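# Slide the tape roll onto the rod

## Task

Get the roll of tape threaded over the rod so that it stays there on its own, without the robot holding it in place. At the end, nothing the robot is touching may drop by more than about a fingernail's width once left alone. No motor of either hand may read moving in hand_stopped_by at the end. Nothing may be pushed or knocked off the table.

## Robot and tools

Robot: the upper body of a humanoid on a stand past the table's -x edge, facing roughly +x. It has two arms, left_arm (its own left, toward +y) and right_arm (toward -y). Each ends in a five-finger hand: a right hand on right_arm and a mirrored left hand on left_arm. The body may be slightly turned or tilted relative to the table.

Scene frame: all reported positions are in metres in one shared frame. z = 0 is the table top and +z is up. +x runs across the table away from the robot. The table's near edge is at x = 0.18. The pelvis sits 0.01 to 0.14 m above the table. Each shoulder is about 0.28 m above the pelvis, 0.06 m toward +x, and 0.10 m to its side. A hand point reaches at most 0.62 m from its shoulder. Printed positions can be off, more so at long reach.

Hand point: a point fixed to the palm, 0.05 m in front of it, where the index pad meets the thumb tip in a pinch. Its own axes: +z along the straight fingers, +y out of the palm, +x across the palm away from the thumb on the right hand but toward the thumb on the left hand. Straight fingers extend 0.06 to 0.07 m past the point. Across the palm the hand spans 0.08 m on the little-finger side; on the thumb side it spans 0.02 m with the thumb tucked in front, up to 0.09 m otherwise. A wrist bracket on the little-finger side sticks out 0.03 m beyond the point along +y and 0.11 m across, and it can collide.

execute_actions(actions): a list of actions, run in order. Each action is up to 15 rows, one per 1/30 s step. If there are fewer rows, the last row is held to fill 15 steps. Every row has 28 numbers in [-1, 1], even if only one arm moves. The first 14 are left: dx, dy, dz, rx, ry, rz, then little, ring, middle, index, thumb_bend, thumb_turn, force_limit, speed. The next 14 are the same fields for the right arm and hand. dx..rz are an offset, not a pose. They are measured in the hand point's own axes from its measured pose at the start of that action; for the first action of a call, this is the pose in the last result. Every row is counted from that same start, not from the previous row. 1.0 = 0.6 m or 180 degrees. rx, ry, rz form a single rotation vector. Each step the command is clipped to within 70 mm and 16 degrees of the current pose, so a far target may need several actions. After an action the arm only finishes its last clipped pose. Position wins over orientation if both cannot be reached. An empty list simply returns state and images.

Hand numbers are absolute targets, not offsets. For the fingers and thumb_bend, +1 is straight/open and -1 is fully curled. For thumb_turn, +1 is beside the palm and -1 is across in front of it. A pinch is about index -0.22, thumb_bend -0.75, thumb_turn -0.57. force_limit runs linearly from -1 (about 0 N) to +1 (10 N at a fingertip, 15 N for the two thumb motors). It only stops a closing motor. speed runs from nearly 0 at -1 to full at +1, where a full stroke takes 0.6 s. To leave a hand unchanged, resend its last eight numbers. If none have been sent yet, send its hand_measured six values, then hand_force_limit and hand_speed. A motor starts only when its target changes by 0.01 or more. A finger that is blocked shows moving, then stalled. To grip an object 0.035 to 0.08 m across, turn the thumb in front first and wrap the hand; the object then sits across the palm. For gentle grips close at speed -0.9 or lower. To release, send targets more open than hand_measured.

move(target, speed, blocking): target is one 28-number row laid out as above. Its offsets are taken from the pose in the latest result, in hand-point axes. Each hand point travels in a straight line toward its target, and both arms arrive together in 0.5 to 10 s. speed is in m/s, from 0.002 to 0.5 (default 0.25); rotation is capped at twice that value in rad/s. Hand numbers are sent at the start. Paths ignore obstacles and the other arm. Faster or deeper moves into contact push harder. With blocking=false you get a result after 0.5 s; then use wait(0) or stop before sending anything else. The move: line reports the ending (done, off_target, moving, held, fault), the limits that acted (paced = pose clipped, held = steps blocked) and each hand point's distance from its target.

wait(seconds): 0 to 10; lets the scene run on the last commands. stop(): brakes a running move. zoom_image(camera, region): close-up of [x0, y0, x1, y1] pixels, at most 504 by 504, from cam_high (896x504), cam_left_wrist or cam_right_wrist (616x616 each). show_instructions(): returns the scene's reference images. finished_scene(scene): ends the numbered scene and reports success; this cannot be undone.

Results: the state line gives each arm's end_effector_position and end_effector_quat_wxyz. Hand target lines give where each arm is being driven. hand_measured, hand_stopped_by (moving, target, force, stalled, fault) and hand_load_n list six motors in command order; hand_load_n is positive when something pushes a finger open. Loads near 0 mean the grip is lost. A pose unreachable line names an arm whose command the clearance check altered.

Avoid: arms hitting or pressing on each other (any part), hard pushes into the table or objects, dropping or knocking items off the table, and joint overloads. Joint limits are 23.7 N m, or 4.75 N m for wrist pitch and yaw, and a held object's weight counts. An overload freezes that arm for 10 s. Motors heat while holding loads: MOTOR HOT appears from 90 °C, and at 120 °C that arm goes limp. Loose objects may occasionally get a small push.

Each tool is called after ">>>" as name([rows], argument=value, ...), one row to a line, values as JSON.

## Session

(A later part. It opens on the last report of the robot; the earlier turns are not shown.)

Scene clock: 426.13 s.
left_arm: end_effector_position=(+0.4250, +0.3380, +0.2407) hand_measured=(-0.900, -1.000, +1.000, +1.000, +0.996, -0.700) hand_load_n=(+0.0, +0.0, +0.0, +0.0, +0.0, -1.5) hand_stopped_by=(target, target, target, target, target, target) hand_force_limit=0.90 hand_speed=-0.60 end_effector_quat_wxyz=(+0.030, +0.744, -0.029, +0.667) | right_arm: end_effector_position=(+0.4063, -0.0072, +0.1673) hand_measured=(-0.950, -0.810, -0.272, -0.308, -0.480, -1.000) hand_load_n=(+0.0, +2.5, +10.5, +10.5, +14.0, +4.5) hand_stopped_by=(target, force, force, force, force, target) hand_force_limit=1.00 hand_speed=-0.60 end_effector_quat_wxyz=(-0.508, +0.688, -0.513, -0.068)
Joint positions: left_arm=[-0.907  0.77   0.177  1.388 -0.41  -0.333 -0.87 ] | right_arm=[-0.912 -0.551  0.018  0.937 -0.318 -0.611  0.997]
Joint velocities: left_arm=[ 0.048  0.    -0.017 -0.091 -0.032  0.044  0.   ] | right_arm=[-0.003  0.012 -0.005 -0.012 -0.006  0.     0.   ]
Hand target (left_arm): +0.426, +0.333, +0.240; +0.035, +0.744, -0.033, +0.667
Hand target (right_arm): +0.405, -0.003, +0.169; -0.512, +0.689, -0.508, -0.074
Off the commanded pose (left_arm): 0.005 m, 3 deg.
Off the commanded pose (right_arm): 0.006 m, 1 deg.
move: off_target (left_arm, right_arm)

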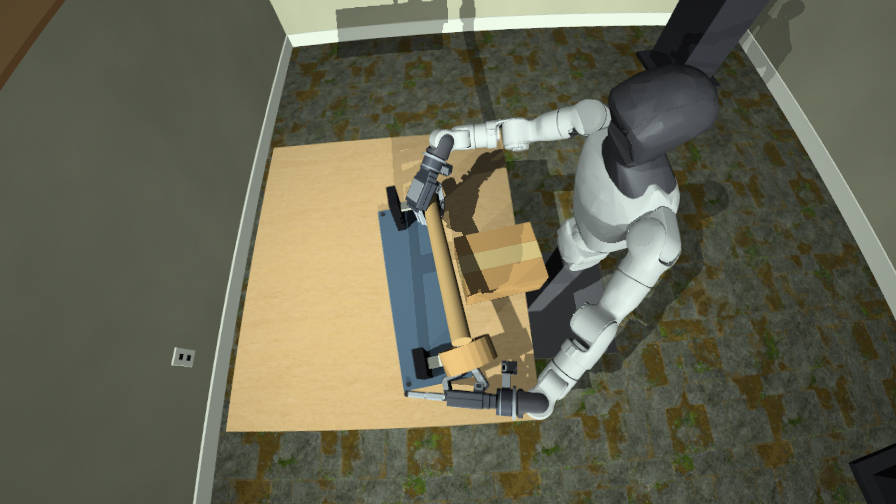

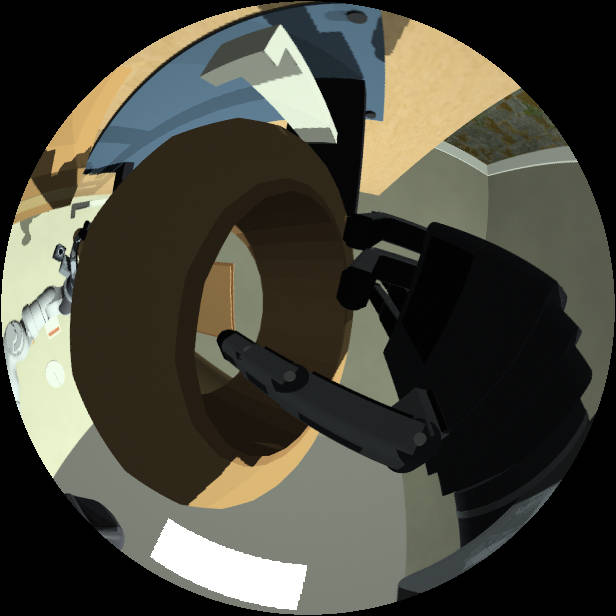

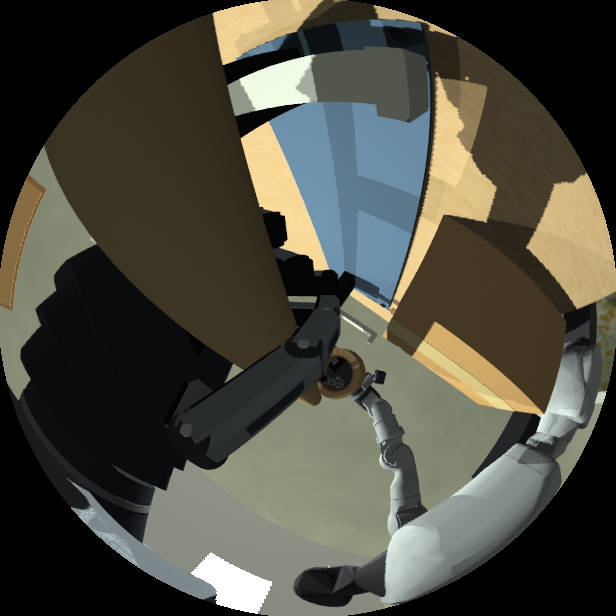

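>>> move(target=[0,-0.02,0,0,0,0,-0.9,-1,1,1,1,-0.7,0.9,-0.6,0,0,0,0,0,0,-0.95,-0.95,-0.95,-0.95,-0.95,-1,1,-0.6], speed=0.04)

>>> move(target=[0.08,0,-0.015,0,0,0,-0.9,-1,1,1,1,-0.7,0.9,-0.6,0,0,0,0,0,0,-0.95,-0.95,-0.95,-0.95,-0.95,-1,1,-0.6], speed=0.04)

>>> zoom_image(camera="cam_high", region=[400,260,560,400])

Scene clock: 435.43 s.
left_arm: end_effector_position=(+0.4258, +0.3486, +0.2411) hand_measured=(-0.900, -1.000, +1.000, +1.000, +0.996, -0.700) hand_load_n=(-0.5, +0.0, +0.0, +0.0, +0.0, -2.0) hand_stopped_by=(target, target, target, target, target, target) hand_force_limit=0.90 hand_speed=-0.60 end_effector_quat_wxyz=(+0.018, +0.750, -0.017, +0.661) | right_arm: end_effector_position=(+0.4064, -0.0073, +0.1673) hand_measured=(-0.950, -0.810, -0.272, -0.308, -0.480, -1.000) hand_load_n=(+0.0, +2.5, +10.5, +10.5, +14.0, +4.5) hand_stopped_by=(target, force, force, force, force, target) hand_force_limit=1.00 hand_speed=-0.60 end_effector_quat_wxyz=(-0.508, +0.688, -0.513, -0.068)
Joint positions: left_arm=[-0.924  0.789  0.176  1.409 -0.399 -0.316 -0.852] | right_arm=[-0.912 -0.551  0.018  0.937 -0.318 -0.611  0.997]
Joint velocities: left_arm=[-0.005 -0.002 -0.014 -0.002  0.009  0.002  0.   ] | right_arm=[ 0.005  0.006 -0.014  0.002  0.006  0.     0.   ]
Hand target (left_arm): +0.426, +0.349, +0.241; +0.017, +0.751, -0.016, +0.660
Hand target (right_arm): +0.406, -0.007, +0.167; -0.508, +0.688, -0.513, -0.068
Off the commanded pose (left_arm): 0.001 m, 2 deg.
Off the commanded pose (right_arm): 0.000 m, 0 deg.
move: done

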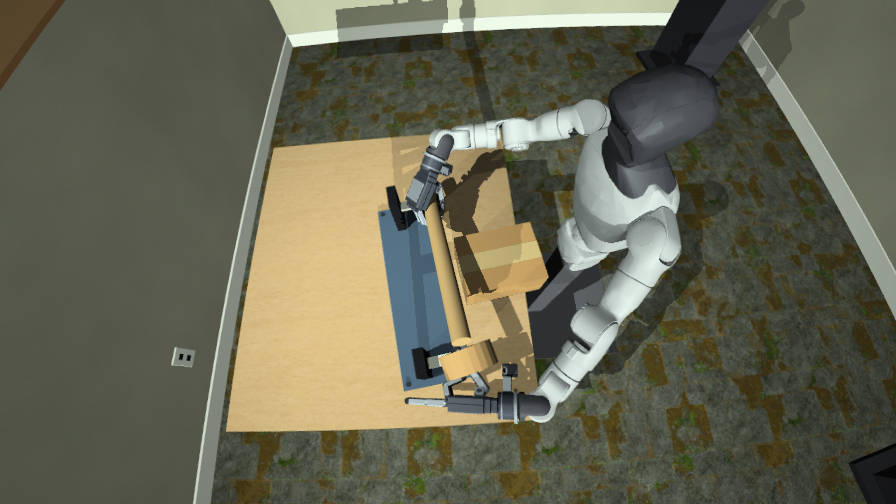

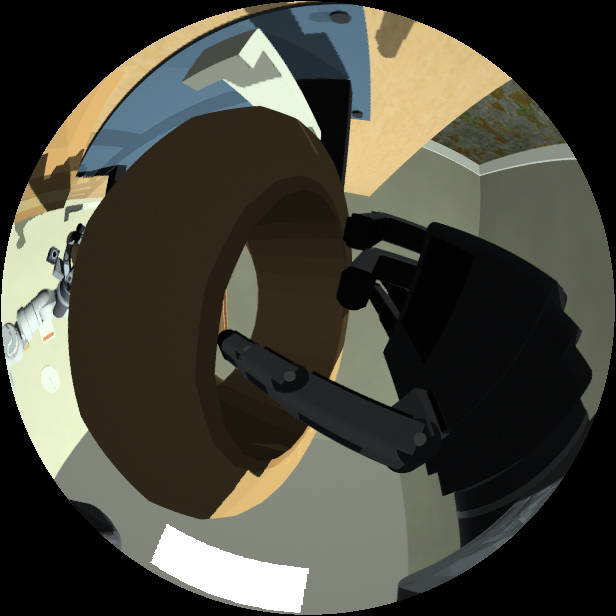

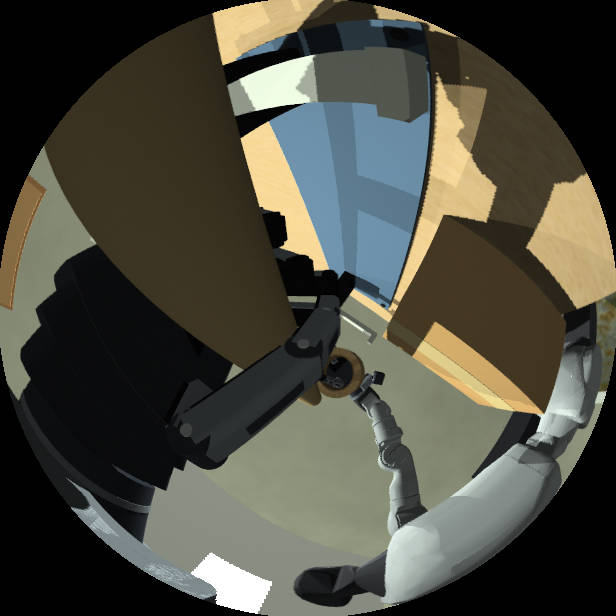

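Scene clock: 437.30 s.
left_arm: end_effector_position=(+0.4224, +0.3468, +0.2917) hand_measured=(-0.900, -1.000, +1.000, +1.000, +0.996, -0.700) hand_load_n=(-0.5, +0.0, +0.0, +0.0, +0.0, -1.5) hand_stopped_by=(target, target, target, target, target, target) hand_force_limit=0.90 hand_speed=-0.60 end_effector_quat_wxyz=(+0.017, +0.751, -0.024, +0.659) | right_arm: end_effector_position=(+0.4063, -0.0095, +0.1652) hand_measured=(-0.950, -0.810, -0.272, -0.308, -0.480, -1.000) hand_load_n=(+0.0, +3.0, +10.5, +10.5, +14.0, +4.0) hand_stopped_by=(target, force, force, force, force, target) hand_force_limit=1.00 hand_speed=-0.60 end_effector_quat_wxyz=(-0.505, +0.688, -0.516, -0.067)
Joint positions: left_arm=[-0.69   0.887  0.21   0.717 -0.523  0.172 -0.696] | right_arm=[-0.908 -0.554  0.019  0.938 -0.32  -0.607  0.997]
Joint velocities: left_arm=[ 0.008  0.002  0.005 -0.015  0.     0.015  0.004] | right_arm=[-0.005  0.017  0.003  0.015  0.     0.     0.   ]
Hand target (left_arm): +0.422, +0.346, +0.291; +0.018, +0.751, -0.023, +0.659
Hand target (right_arm): +0.406, -0.007, +0.167; -0.508, +0.688, -0.513, -0.068
Off the commanded pose (left_arm): 0.003 m, 1 deg.
Off the commanded pose (right_arm): 0.003 m, 1 deg.
move: done

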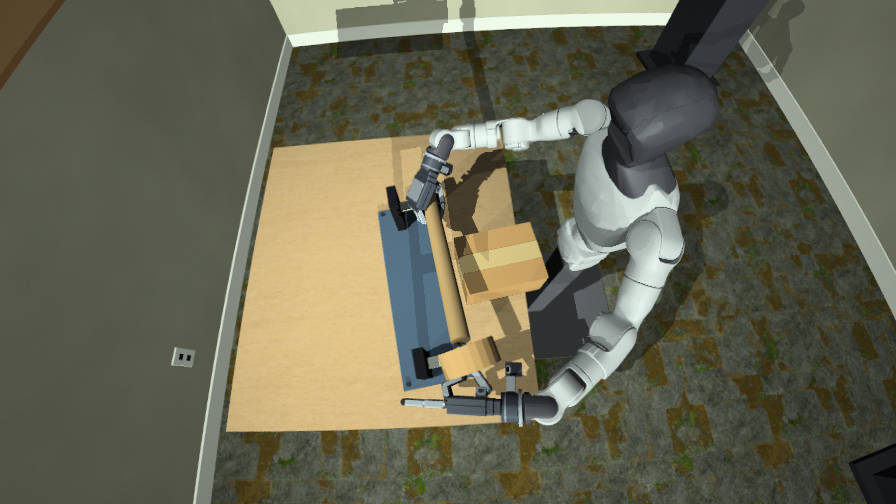

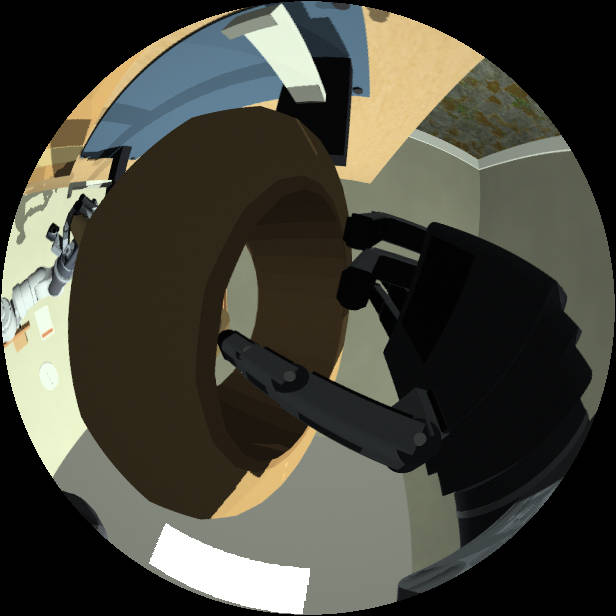

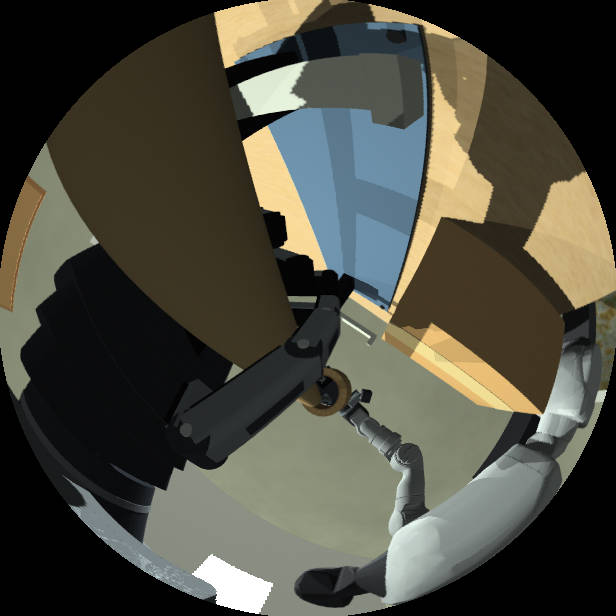

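Region (400, 260, 560, 400) of cam_high's 896x504 image, scaled by 3.150, with more detail than that image has; it fills the top 441 rows of this view, and the rest is white.

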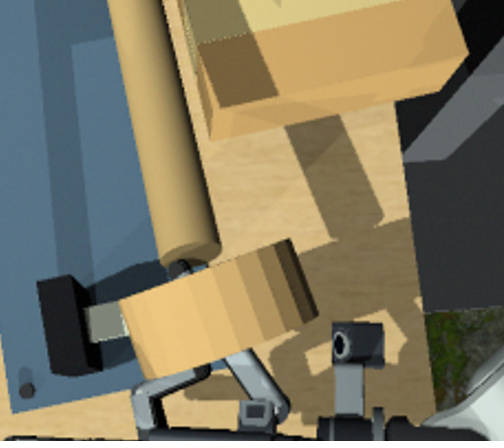

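>>> move(target=[0.035,0,0.04,0,0,0,-0.9,-1,1,1,1,-0.7,0.9,-0.6,0,0,0,0,0,0,-0.95,-0.95,-0.95,-0.95,-0.95,-1,1,-0.6], speed=0.04)

>>> move(target=[0,0.035,0,0,0,0,-0.9,-1,1,1,1,-0.7,0.9,-0.6,0,0,0,0,0,0,-0.95,-0.95,-0.95,-0.95,-0.95,-1,1,-0.6], speed=0.03)

>>> zoom_image(camera="cam_high", region=[400,260,560,400])

Scene clock: 445.00 s.
left_arm: end_effector_position=(+0.4486, +0.3442, +0.3095) hand_measured=(-0.900, -1.000, +1.000, +1.000, +0.996, -0.700) hand_load_n=(-0.5, +0.0, +0.0, +0.0, +0.5, -2.0) hand_stopped_by=(target, target, target, target, target, target) hand_force_limit=0.90 hand_speed=-0.60 end_effector_quat_wxyz=(+0.019, +0.750, -0.020, +0.661) | right_arm: end_effector_position=(+0.4065, -0.0096, +0.1652) hand_measured=(-0.950, -0.810, -0.272, -0.308, -0.480, -1.000) hand_load_n=(+0.0, +3.0, +10.5, +10.5, +14.0, +4.0) hand_stopped_by=(target, force, force, force, force, target) hand_force_limit=1.00 hand_speed=-0.60 end_effector_quat_wxyz=(-0.505, +0.688, -0.517, -0.067)
Joint positions: left_arm=[-0.895  0.878  0.137  0.898 -0.474  0.163 -0.703] | right_arm=[-0.908 -0.555  0.019  0.938 -0.32  -0.606  0.997]
Joint velocities: left_arm=[-0.002  0.021 -0.018  0.031 -0.005 -0.003  0.   ] | right_arm=[-0.005  0.    -0.002 -0.014 -0.017  0.     0.   ]
Hand target (left_arm): +0.449, +0.343, +0.309; +0.019, +0.751, -0.022, +0.660
Hand target (right_arm): +0.406, -0.009, +0.165; -0.505, +0.688, -0.516, -0.067
Off the commanded pose (left_arm): 0.001 m, 1 deg.
Off the commanded pose (right_arm): 0.000 m, 0 deg.
move: done

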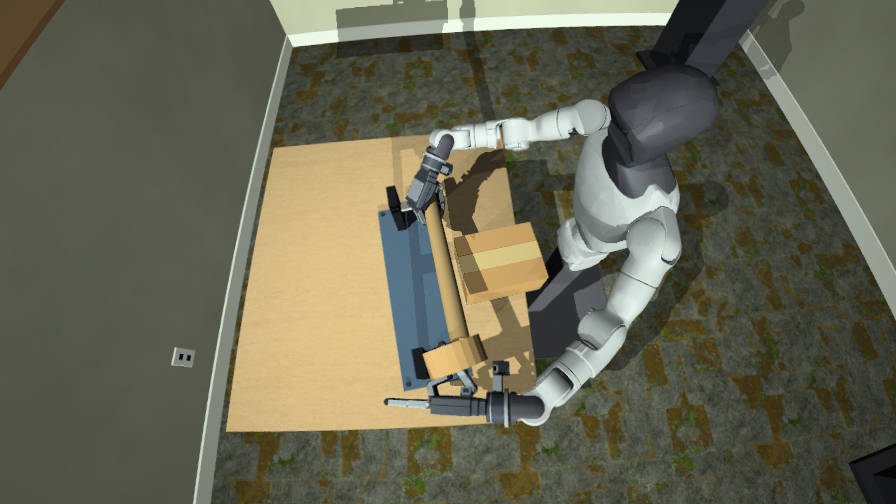

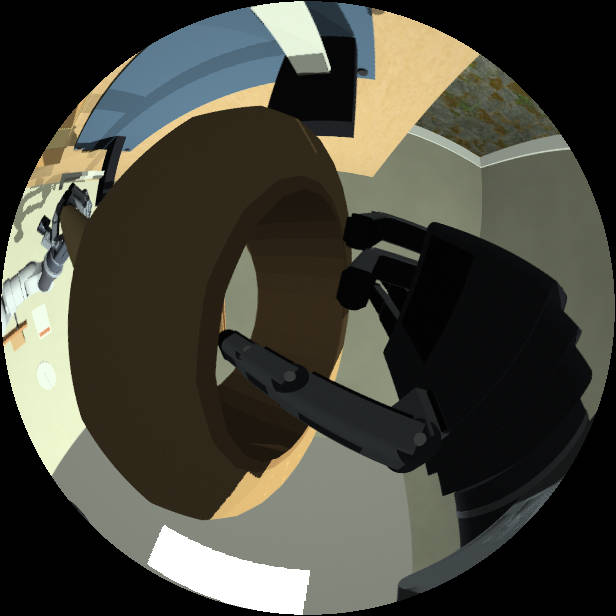

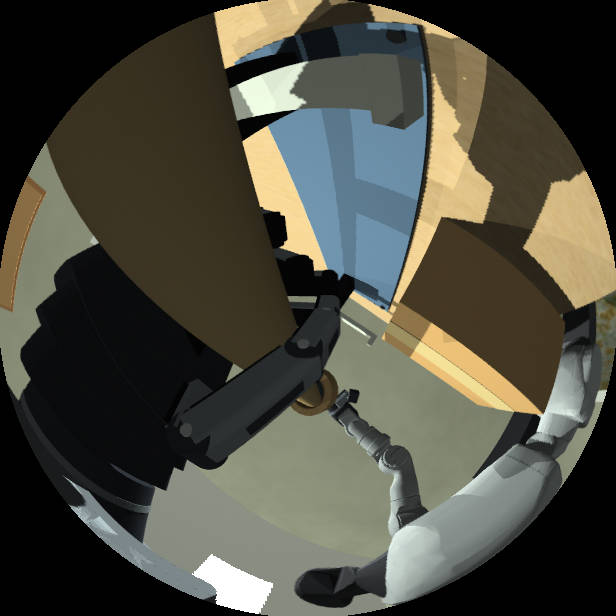

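Scene clock: 445.97 s.
left_arm: end_effector_position=(+0.4464, +0.3232, +0.3084) hand_measured=(-0.900, -1.000, +1.000, +1.000, +0.996, -0.700) hand_load_n=(-0.5, +0.0, +0.0, +0.0, +0.0, -2.0) hand_stopped_by=(target, target, target, target, target, target) hand_force_limit=0.90 hand_speed=-0.60 end_effector_quat_wxyz=(+0.017, +0.752, -0.025, +0.658) | right_arm: end_effector_position=(+0.4065, -0.0096, +0.1652) hand_measured=(-0.950, -0.810, -0.272, -0.308, -0.480, -1.000) hand_load_n=(+0.0, +3.0, +10.5, +10.0, +14.0, +4.0) hand_stopped_by=(target, force, force, force, force, target) hand_force_limit=1.00 hand_speed=-0.60 end_effector_quat_wxyz=(-0.505, +0.688, -0.517, -0.067)
Joint positions: left_arm=[-0.766  0.854  0.16   0.613 -0.516  0.296 -0.586] | right_arm=[-0.908 -0.555  0.019  0.938 -0.32  -0.606  0.997]
Joint velocities: left_arm=[-0.003  0.003  0.014 -0.006  0.003  0.005  0.006] | right_arm=[ 0.008  0.003 -0.009  0.003  0.002  0.     0.   ]
Hand target (left_arm): +0.446, +0.323, +0.309; +0.018, +0.752, -0.022, +0.659
Hand target (right_arm): +0.406, -0.010, +0.165; -0.505, +0.688, -0.517, -0.067
Off the commanded pose (left_arm): 0.002 m, 1 deg.
Off the commanded pose (right_arm): 0.000 m, 0 deg.
move: done

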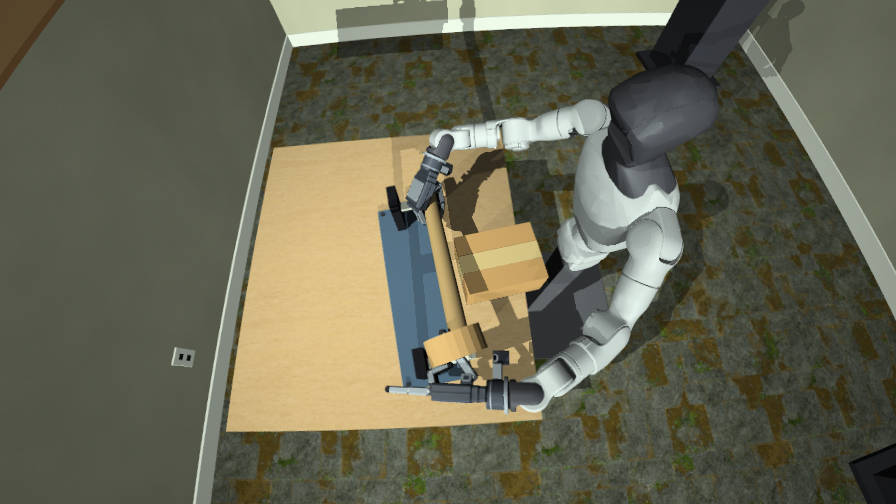

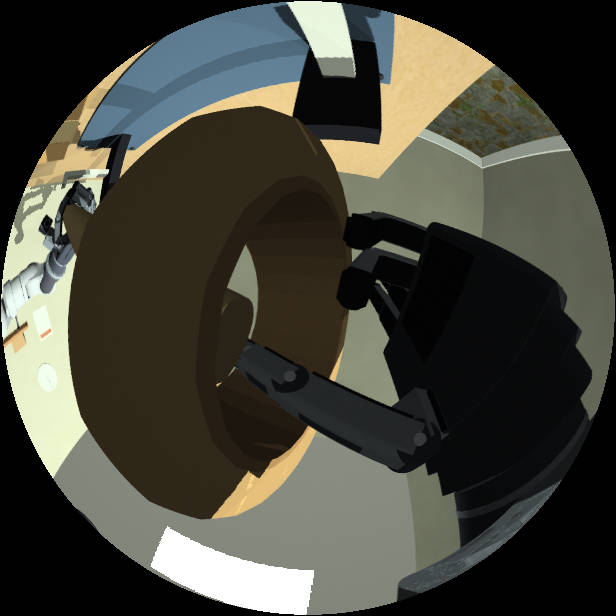

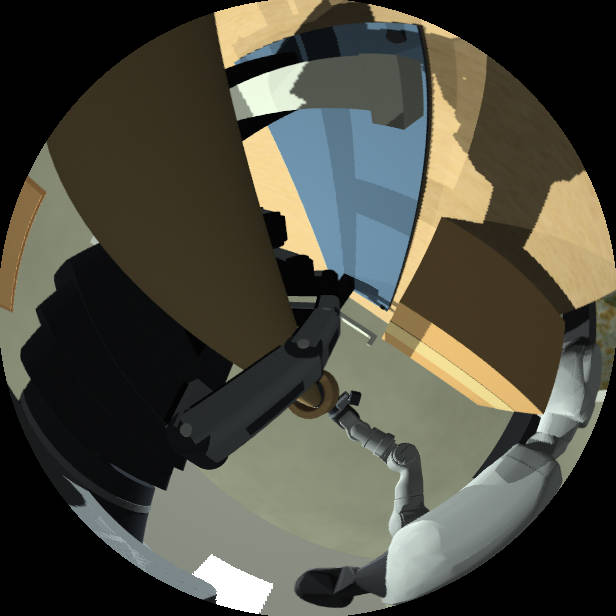

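Region (400, 260, 560, 400) of cam_high's 896x504 image, scaled by 3.150, with more detail than that image has; it fills the top 441 rows of this view, and the rest is white.

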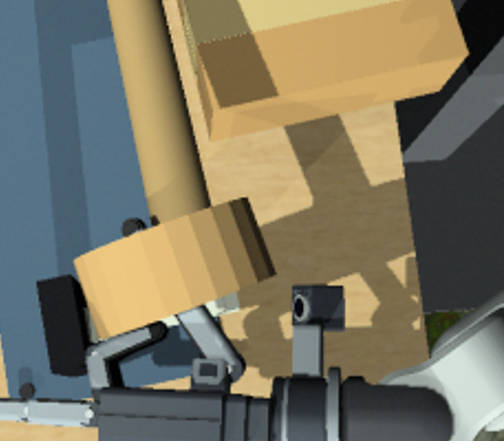

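>>> move(target=[0,0.075,-0.005,0,0,0,-0.9,-1,1,1,1,-0.7,0.9,-0.6,0,0,0,0,0,0,-0.95,-0.95,-0.95,-0.95,-0.95,-1,1,-0.6], speed=0.03)

>>> zoom_image(camera="cam_high", region=[400,260,560,400])

Scene clock: 451.20 s.
left_arm: end_effector_position=(+0.4393, +0.2885, +0.3083) hand_measured=(-0.900, -1.000, +1.000, +1.000, +0.996, -0.700) hand_load_n=(-0.5, -1.5, +0.0, +0.0, +0.0, -1.5) hand_stopped_by=(target, target, target, target, target, target) hand_force_limit=0.90 hand_speed=-0.60 end_effector_quat_wxyz=(-0.002, +0.754, -0.023, +0.657) | right_arm: end_effector_position=(+0.4050, -0.0140, +0.1617) hand_measured=(-0.950, -0.810, -0.272, -0.308, -0.480, -1.000) hand_load_n=(+0.0, +3.0, +10.5, +9.5, +14.0, +4.0) hand_stopped_by=(target, force, force, force, force, target) hand_force_limit=1.00 hand_speed=-0.60 end_effector_quat_wxyz=(-0.498, +0.692, -0.519, -0.065)
Joint positions: left_arm=[-0.602  0.801  0.188  0.208 -0.568  0.48  -0.362] | right_arm=[-0.903 -0.562  0.019  0.938 -0.327 -0.607  1.004]
Joint velocities: left_arm=[ 0.018  0.003  0.008 -0.014  0.014  0.005  0.002] | right_arm=[ 0.003 -0.008  0.003  0.003 -0.006  0.     0.   ]
Hand target (left_arm): +0.439, +0.279, +0.306; +0.014, +0.754, -0.028, +0.656
Hand target (right_arm): +0.406, -0.010, +0.165; -0.505, +0.688, -0.517, -0.067
Off the commanded pose (left_arm): 0.010 m, 2 deg.
Off the commanded pose (right_arm): 0.006 m, 1 deg.
move: off_target (left_arm, right_arm)

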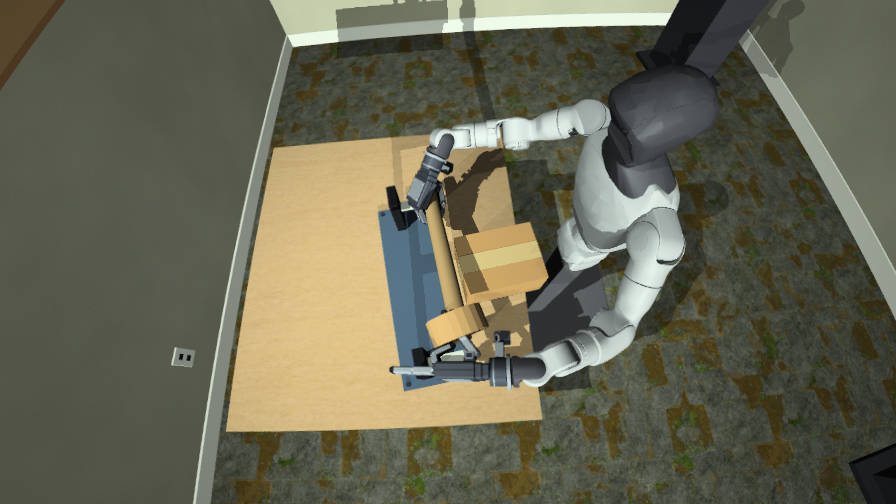

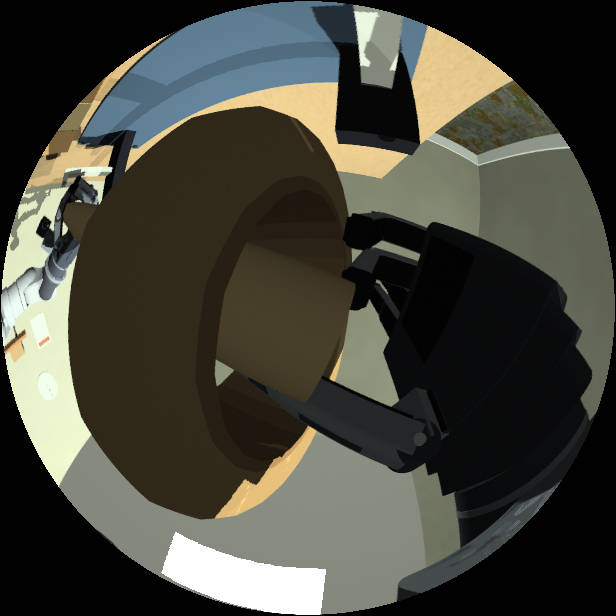

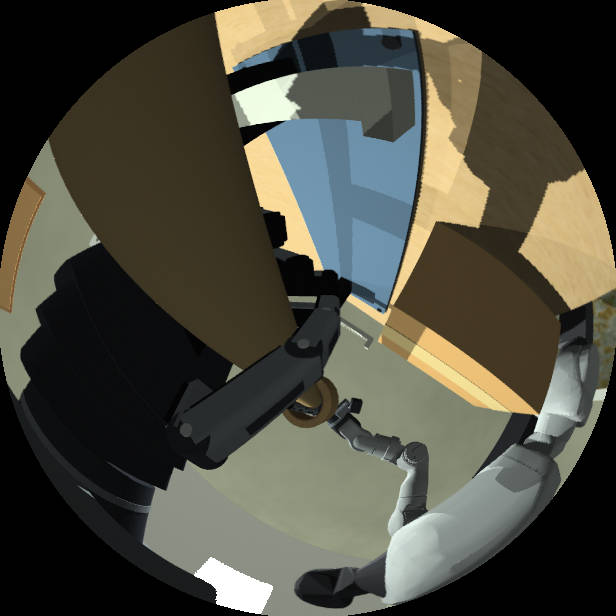

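Region (400, 260, 560, 400) of cam_high's 896x504 image, scaled by 3.150, with more detail than that image has; it fills the top 441 rows of this view, and the rest is white.

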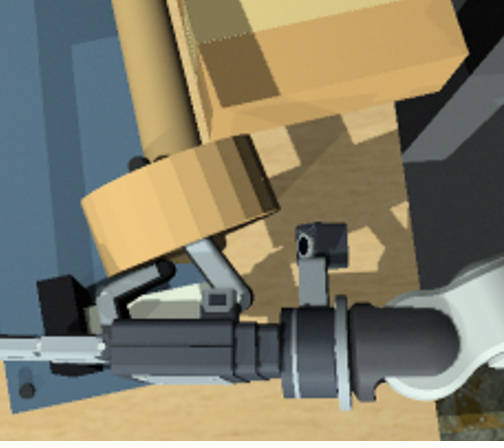

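>>> move(target=[-0.015,0,0.03,0,0,0,-0.9,-1,1,1,1,-0.7,0.9,-0.6,0,0,0,0,0,0,-0.95,-0.95,-0.95,-0.95,-0.95,-1,1,-0.6], speed=0.03)

>>> move(target=[-0.035,0,-0.005,0,0,0,-0.9,-1,1,1,1,-0.7,0.9,-0.6,0,0,0,0,0,0,-0.95,-0.95,-0.95,-0.95,-0.95,-1,1,-0.6], speed=0.03)

>>> zoom_image(camera="cam_high", region=[400,260,560,400])

Scene clock: 457.90 s.
left_arm: end_effector_position=(+0.4553, +0.2892, +0.2982) hand_measured=(-0.900, -1.000, +1.000, +1.000, +0.996, -0.700) hand_load_n=(-0.5, +0.0, +0.0, +0.0, +1.0, -2.0) hand_stopped_by=(target, target, target, target, target, target) hand_force_limit=0.90 hand_speed=-0.60 end_effector_quat_wxyz=(-0.001, +0.753, -0.020, +0.658) | right_arm: end_effector_position=(+0.4059, -0.0175, +0.1586) hand_measured=(-0.950, -0.810, -0.272, -0.308, -0.480, -1.000) hand_load_n=(+0.0, +2.0, +10.5, +11.0, +14.0, +5.0) hand_stopped_by=(target, force, force, force, force, target) hand_force_limit=1.00 hand_speed=-0.60 end_effector_quat_wxyz=(-0.492, +0.690, -0.528, -0.063)
Joint positions: left_arm=[-0.683  0.766  0.129  0.37  -0.526  0.379 -0.383] | right_arm=[-0.899 -0.566  0.019  0.941 -0.332 -0.595  1.003]
Joint velocities: left_arm=[-0.003  0.002  0.    -0.002 -0.008 -0.009  0.   ] | right_arm=[ 0.     0.002 -0.009  0.002 -0.011  0.001  0.   ]
Hand target (left_arm): +0.456, +0.289, +0.297; -0.001, +0.754, -0.021, +0.657
Hand target (right_arm): +0.405, -0.014, +0.162; -0.498, +0.692, -0.519, -0.065
Off the commanded pose (left_arm): 0.002 m, 0 deg.
Off the commanded pose (right_arm): 0.005 m, 1 deg.
move: off_target (right_arm)

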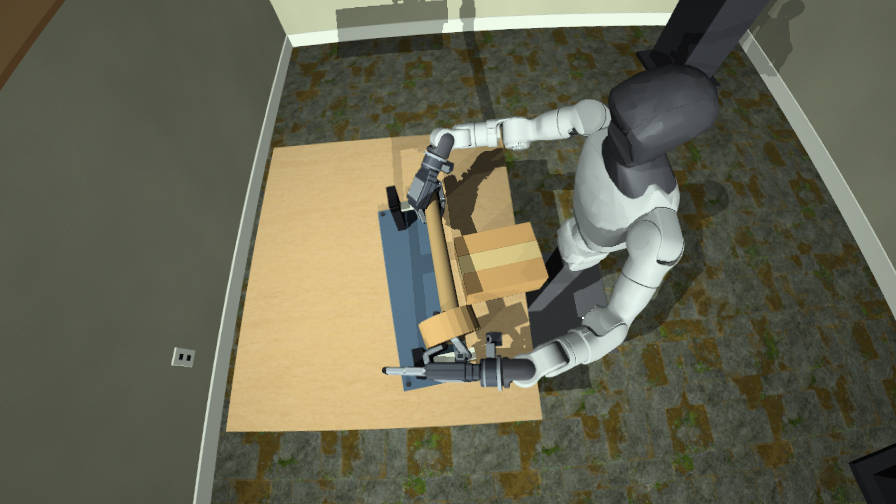

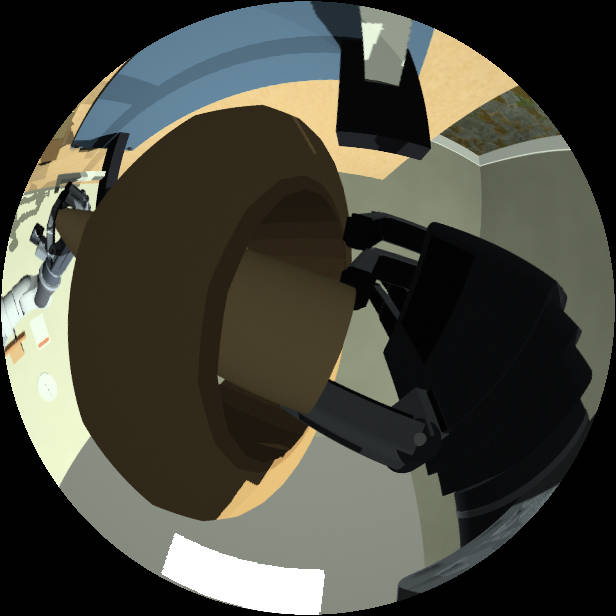

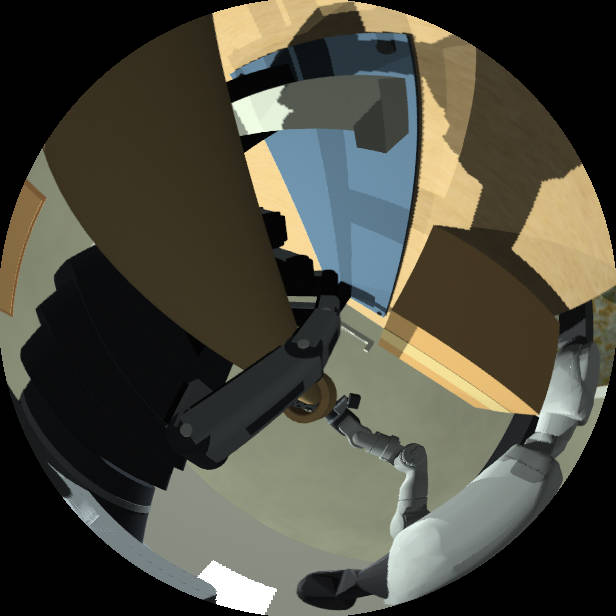

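Scene clock: 458.90 s.
left_arm: end_effector_position=(+0.4508, +0.2902, +0.2860) hand_measured=(-0.900, -1.000, +1.000, +1.000, +0.996, -0.700) hand_load_n=(-0.5, +0.0, +0.0, +0.0, +0.0, -1.0) hand_stopped_by=(target, target, target, target, target, target) hand_force_limit=0.90 hand_speed=-0.60 end_effector_quat_wxyz=(-0.000, +0.746, -0.020, +0.666) | right_arm: end_effector_position=(+0.4029, -0.0201, +0.1529) hand_measured=(-0.950, -0.810, -0.272, -0.308, -0.480, -1.000) hand_load_n=(+0.0, +2.0, +10.5, +10.5, +14.0, +5.0) hand_stopped_by=(target, force, force, force, force, target) hand_force_limit=1.00 hand_speed=-0.60 end_effector_quat_wxyz=(-0.480, +0.697, -0.529, -0.063)
Joint positions: left_arm=[-0.641  0.746  0.122  0.408 -0.526  0.278 -0.395] | right_arm=[-0.896 -0.566  0.021  0.941 -0.351 -0.594  1.011]
Joint velocities: left_arm=[ 0.008  0.     0.006 -0.009 -0.005 -0.003  0.   ] | right_arm=[-0.006  0.003 -0.005 -0.008  0.011  0.     0.   ]
Hand target (left_arm): +0.450, +0.291, +0.278; -0.002, +0.753, -0.019, +0.658
Hand target (right_arm): +0.406, -0.018, +0.159; -0.492, +0.690, -0.528, -0.063
Off the commanded pose (left_arm): 0.008 m, 1 deg.
Off the commanded pose (right_arm): 0.007 m, 2 deg.
move: off_target (left_arm, right_arm)

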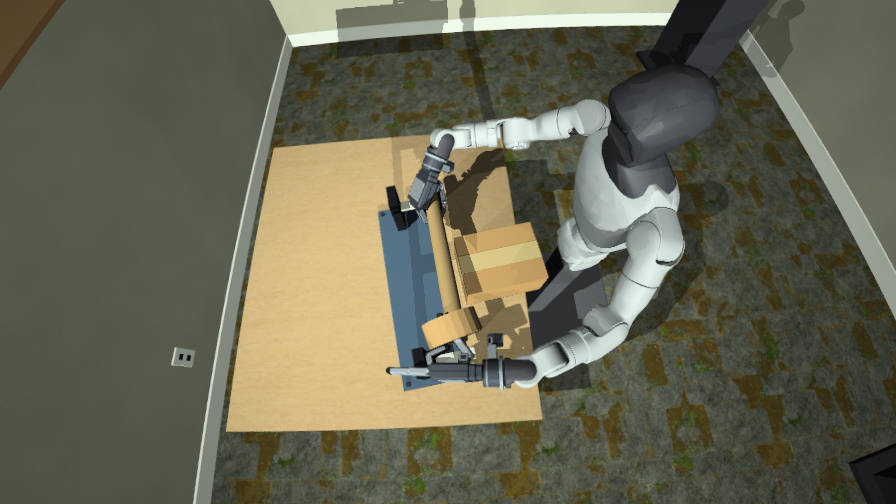

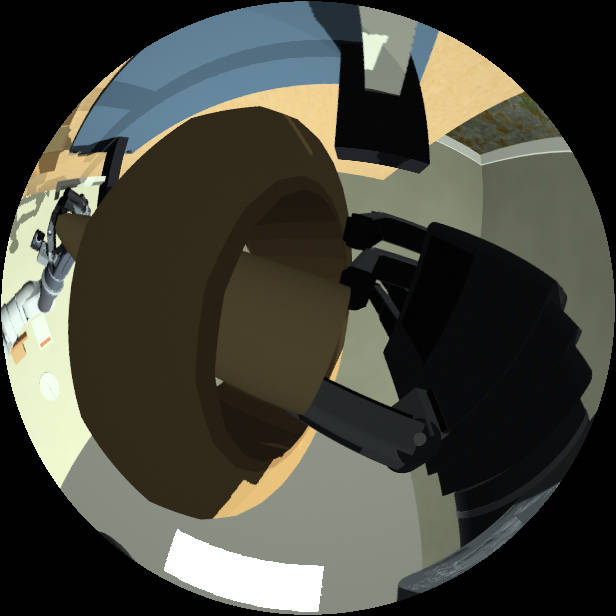

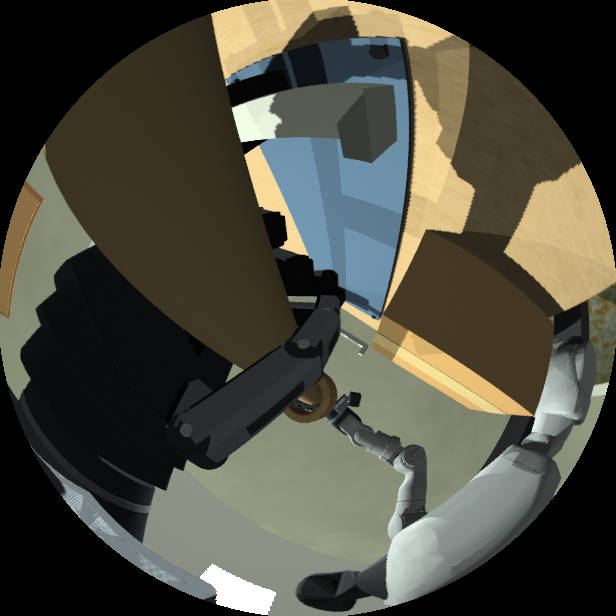

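Region (400, 260, 560, 400) of cam_high's 896x504 image, scaled by 3.150, with more detail than that image has; it fills the top 441 rows of this view, and the rest is white.

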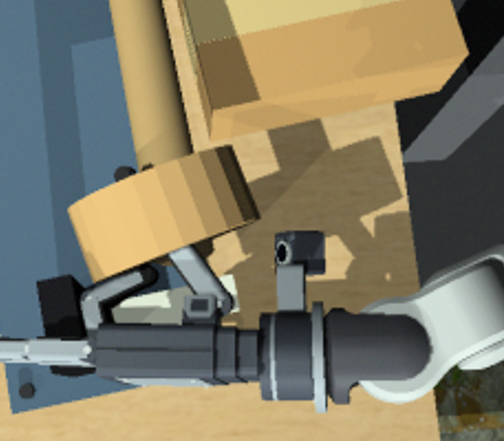

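>>> move(target=[0.02,-0.02,0.01,0,0,0,-0.3,-1,-0.15,-0.15,1,-0.7,0.9,-0.5,0,0,0,0,0,0,-0.95,-0.95,-0.95,-0.95,-0.95,-1,1,-0.6], speed=0.02)

>>> zoom_image(camera="cam_high", region=[400,260,560,400])

Scene clock: 466.20 s.
left_arm: end_effector_position=(+0.4580, +0.3005, +0.2937) hand_measured=(-0.300, -1.000, -0.150, -0.150, +0.996, -0.700) hand_load_n=(+0.0, +0.0, +1.0, +0.0, +1.0, -3.0) hand_stopped_by=(target, target, target, target, target, target) hand_force_limit=0.90 hand_speed=-0.50 end_effector_quat_wxyz=(+0.003, +0.749, -0.018, +0.663) | right_arm: end_effector_position=(+0.4051, -0.0205, +0.1537) hand_measured=(-0.950, -0.810, -0.272, -0.308, -0.480, -1.000) hand_load_n=(+0.0, +3.0, +10.5, +10.5, +14.0, +4.0) hand_stopped_by=(target, force, force, force, force, target) hand_force_limit=1.00 hand_speed=-0.60 end_effector_quat_wxyz=(-0.482, +0.692, -0.534, -0.062)
Joint positions: left_arm=[-0.723  0.771  0.116  0.515 -0.518  0.279 -0.443] | right_arm=[-0.896 -0.567  0.019  0.944 -0.347 -0.585  1.005]
Joint velocities: left_arm=[ 0.015  0.    -0.005  0.    -0.002  0.     0.   ] | right_arm=[ 0.006 -0.003  0.015  0.011  0.002  0.     0.   ]
Hand target (left_arm): +0.459, +0.301, +0.298; +0.001, +0.745, -0.020, +0.667
Hand target (right_arm): +0.403, -0.020, +0.153; -0.480, +0.697, -0.529, -0.063
Off the commanded pose (left_arm): 0.004 m, 1 deg.
Off the commanded pose (right_arm): 0.002 m, 1 deg.
move: off_target (left_arm)

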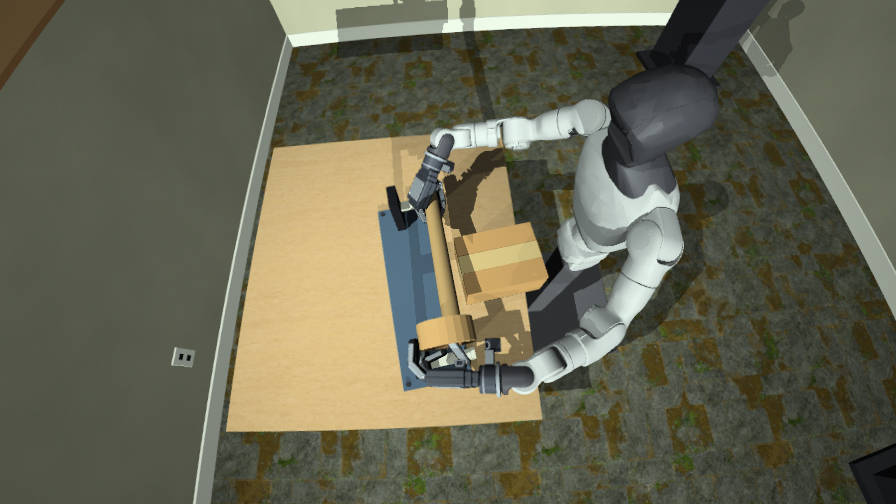

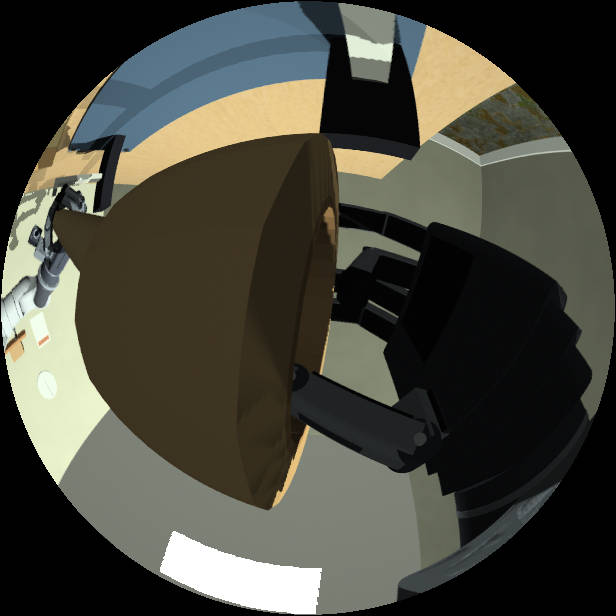

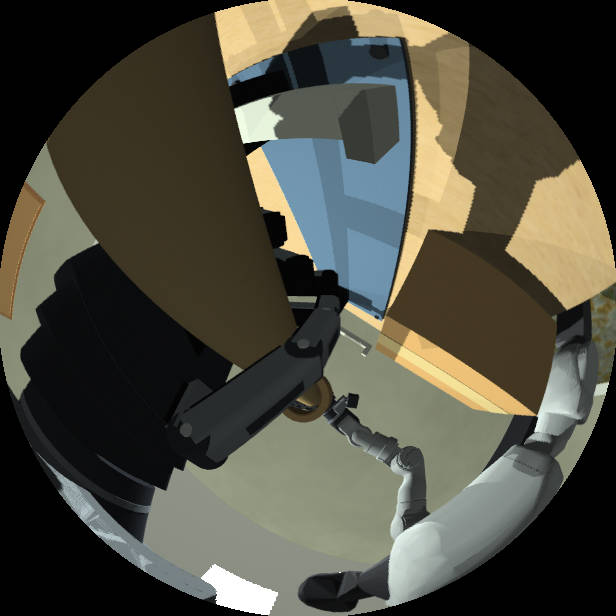

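Region (400, 260, 560, 400) of cam_high's 896x504 image, scaled by 3.150, with more detail than that image has; it fills the top 441 rows of this view, and the rest is white.

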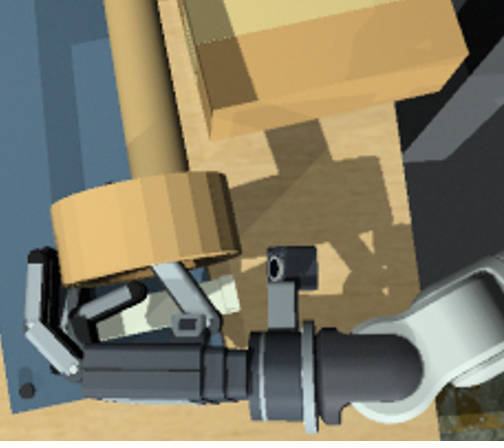

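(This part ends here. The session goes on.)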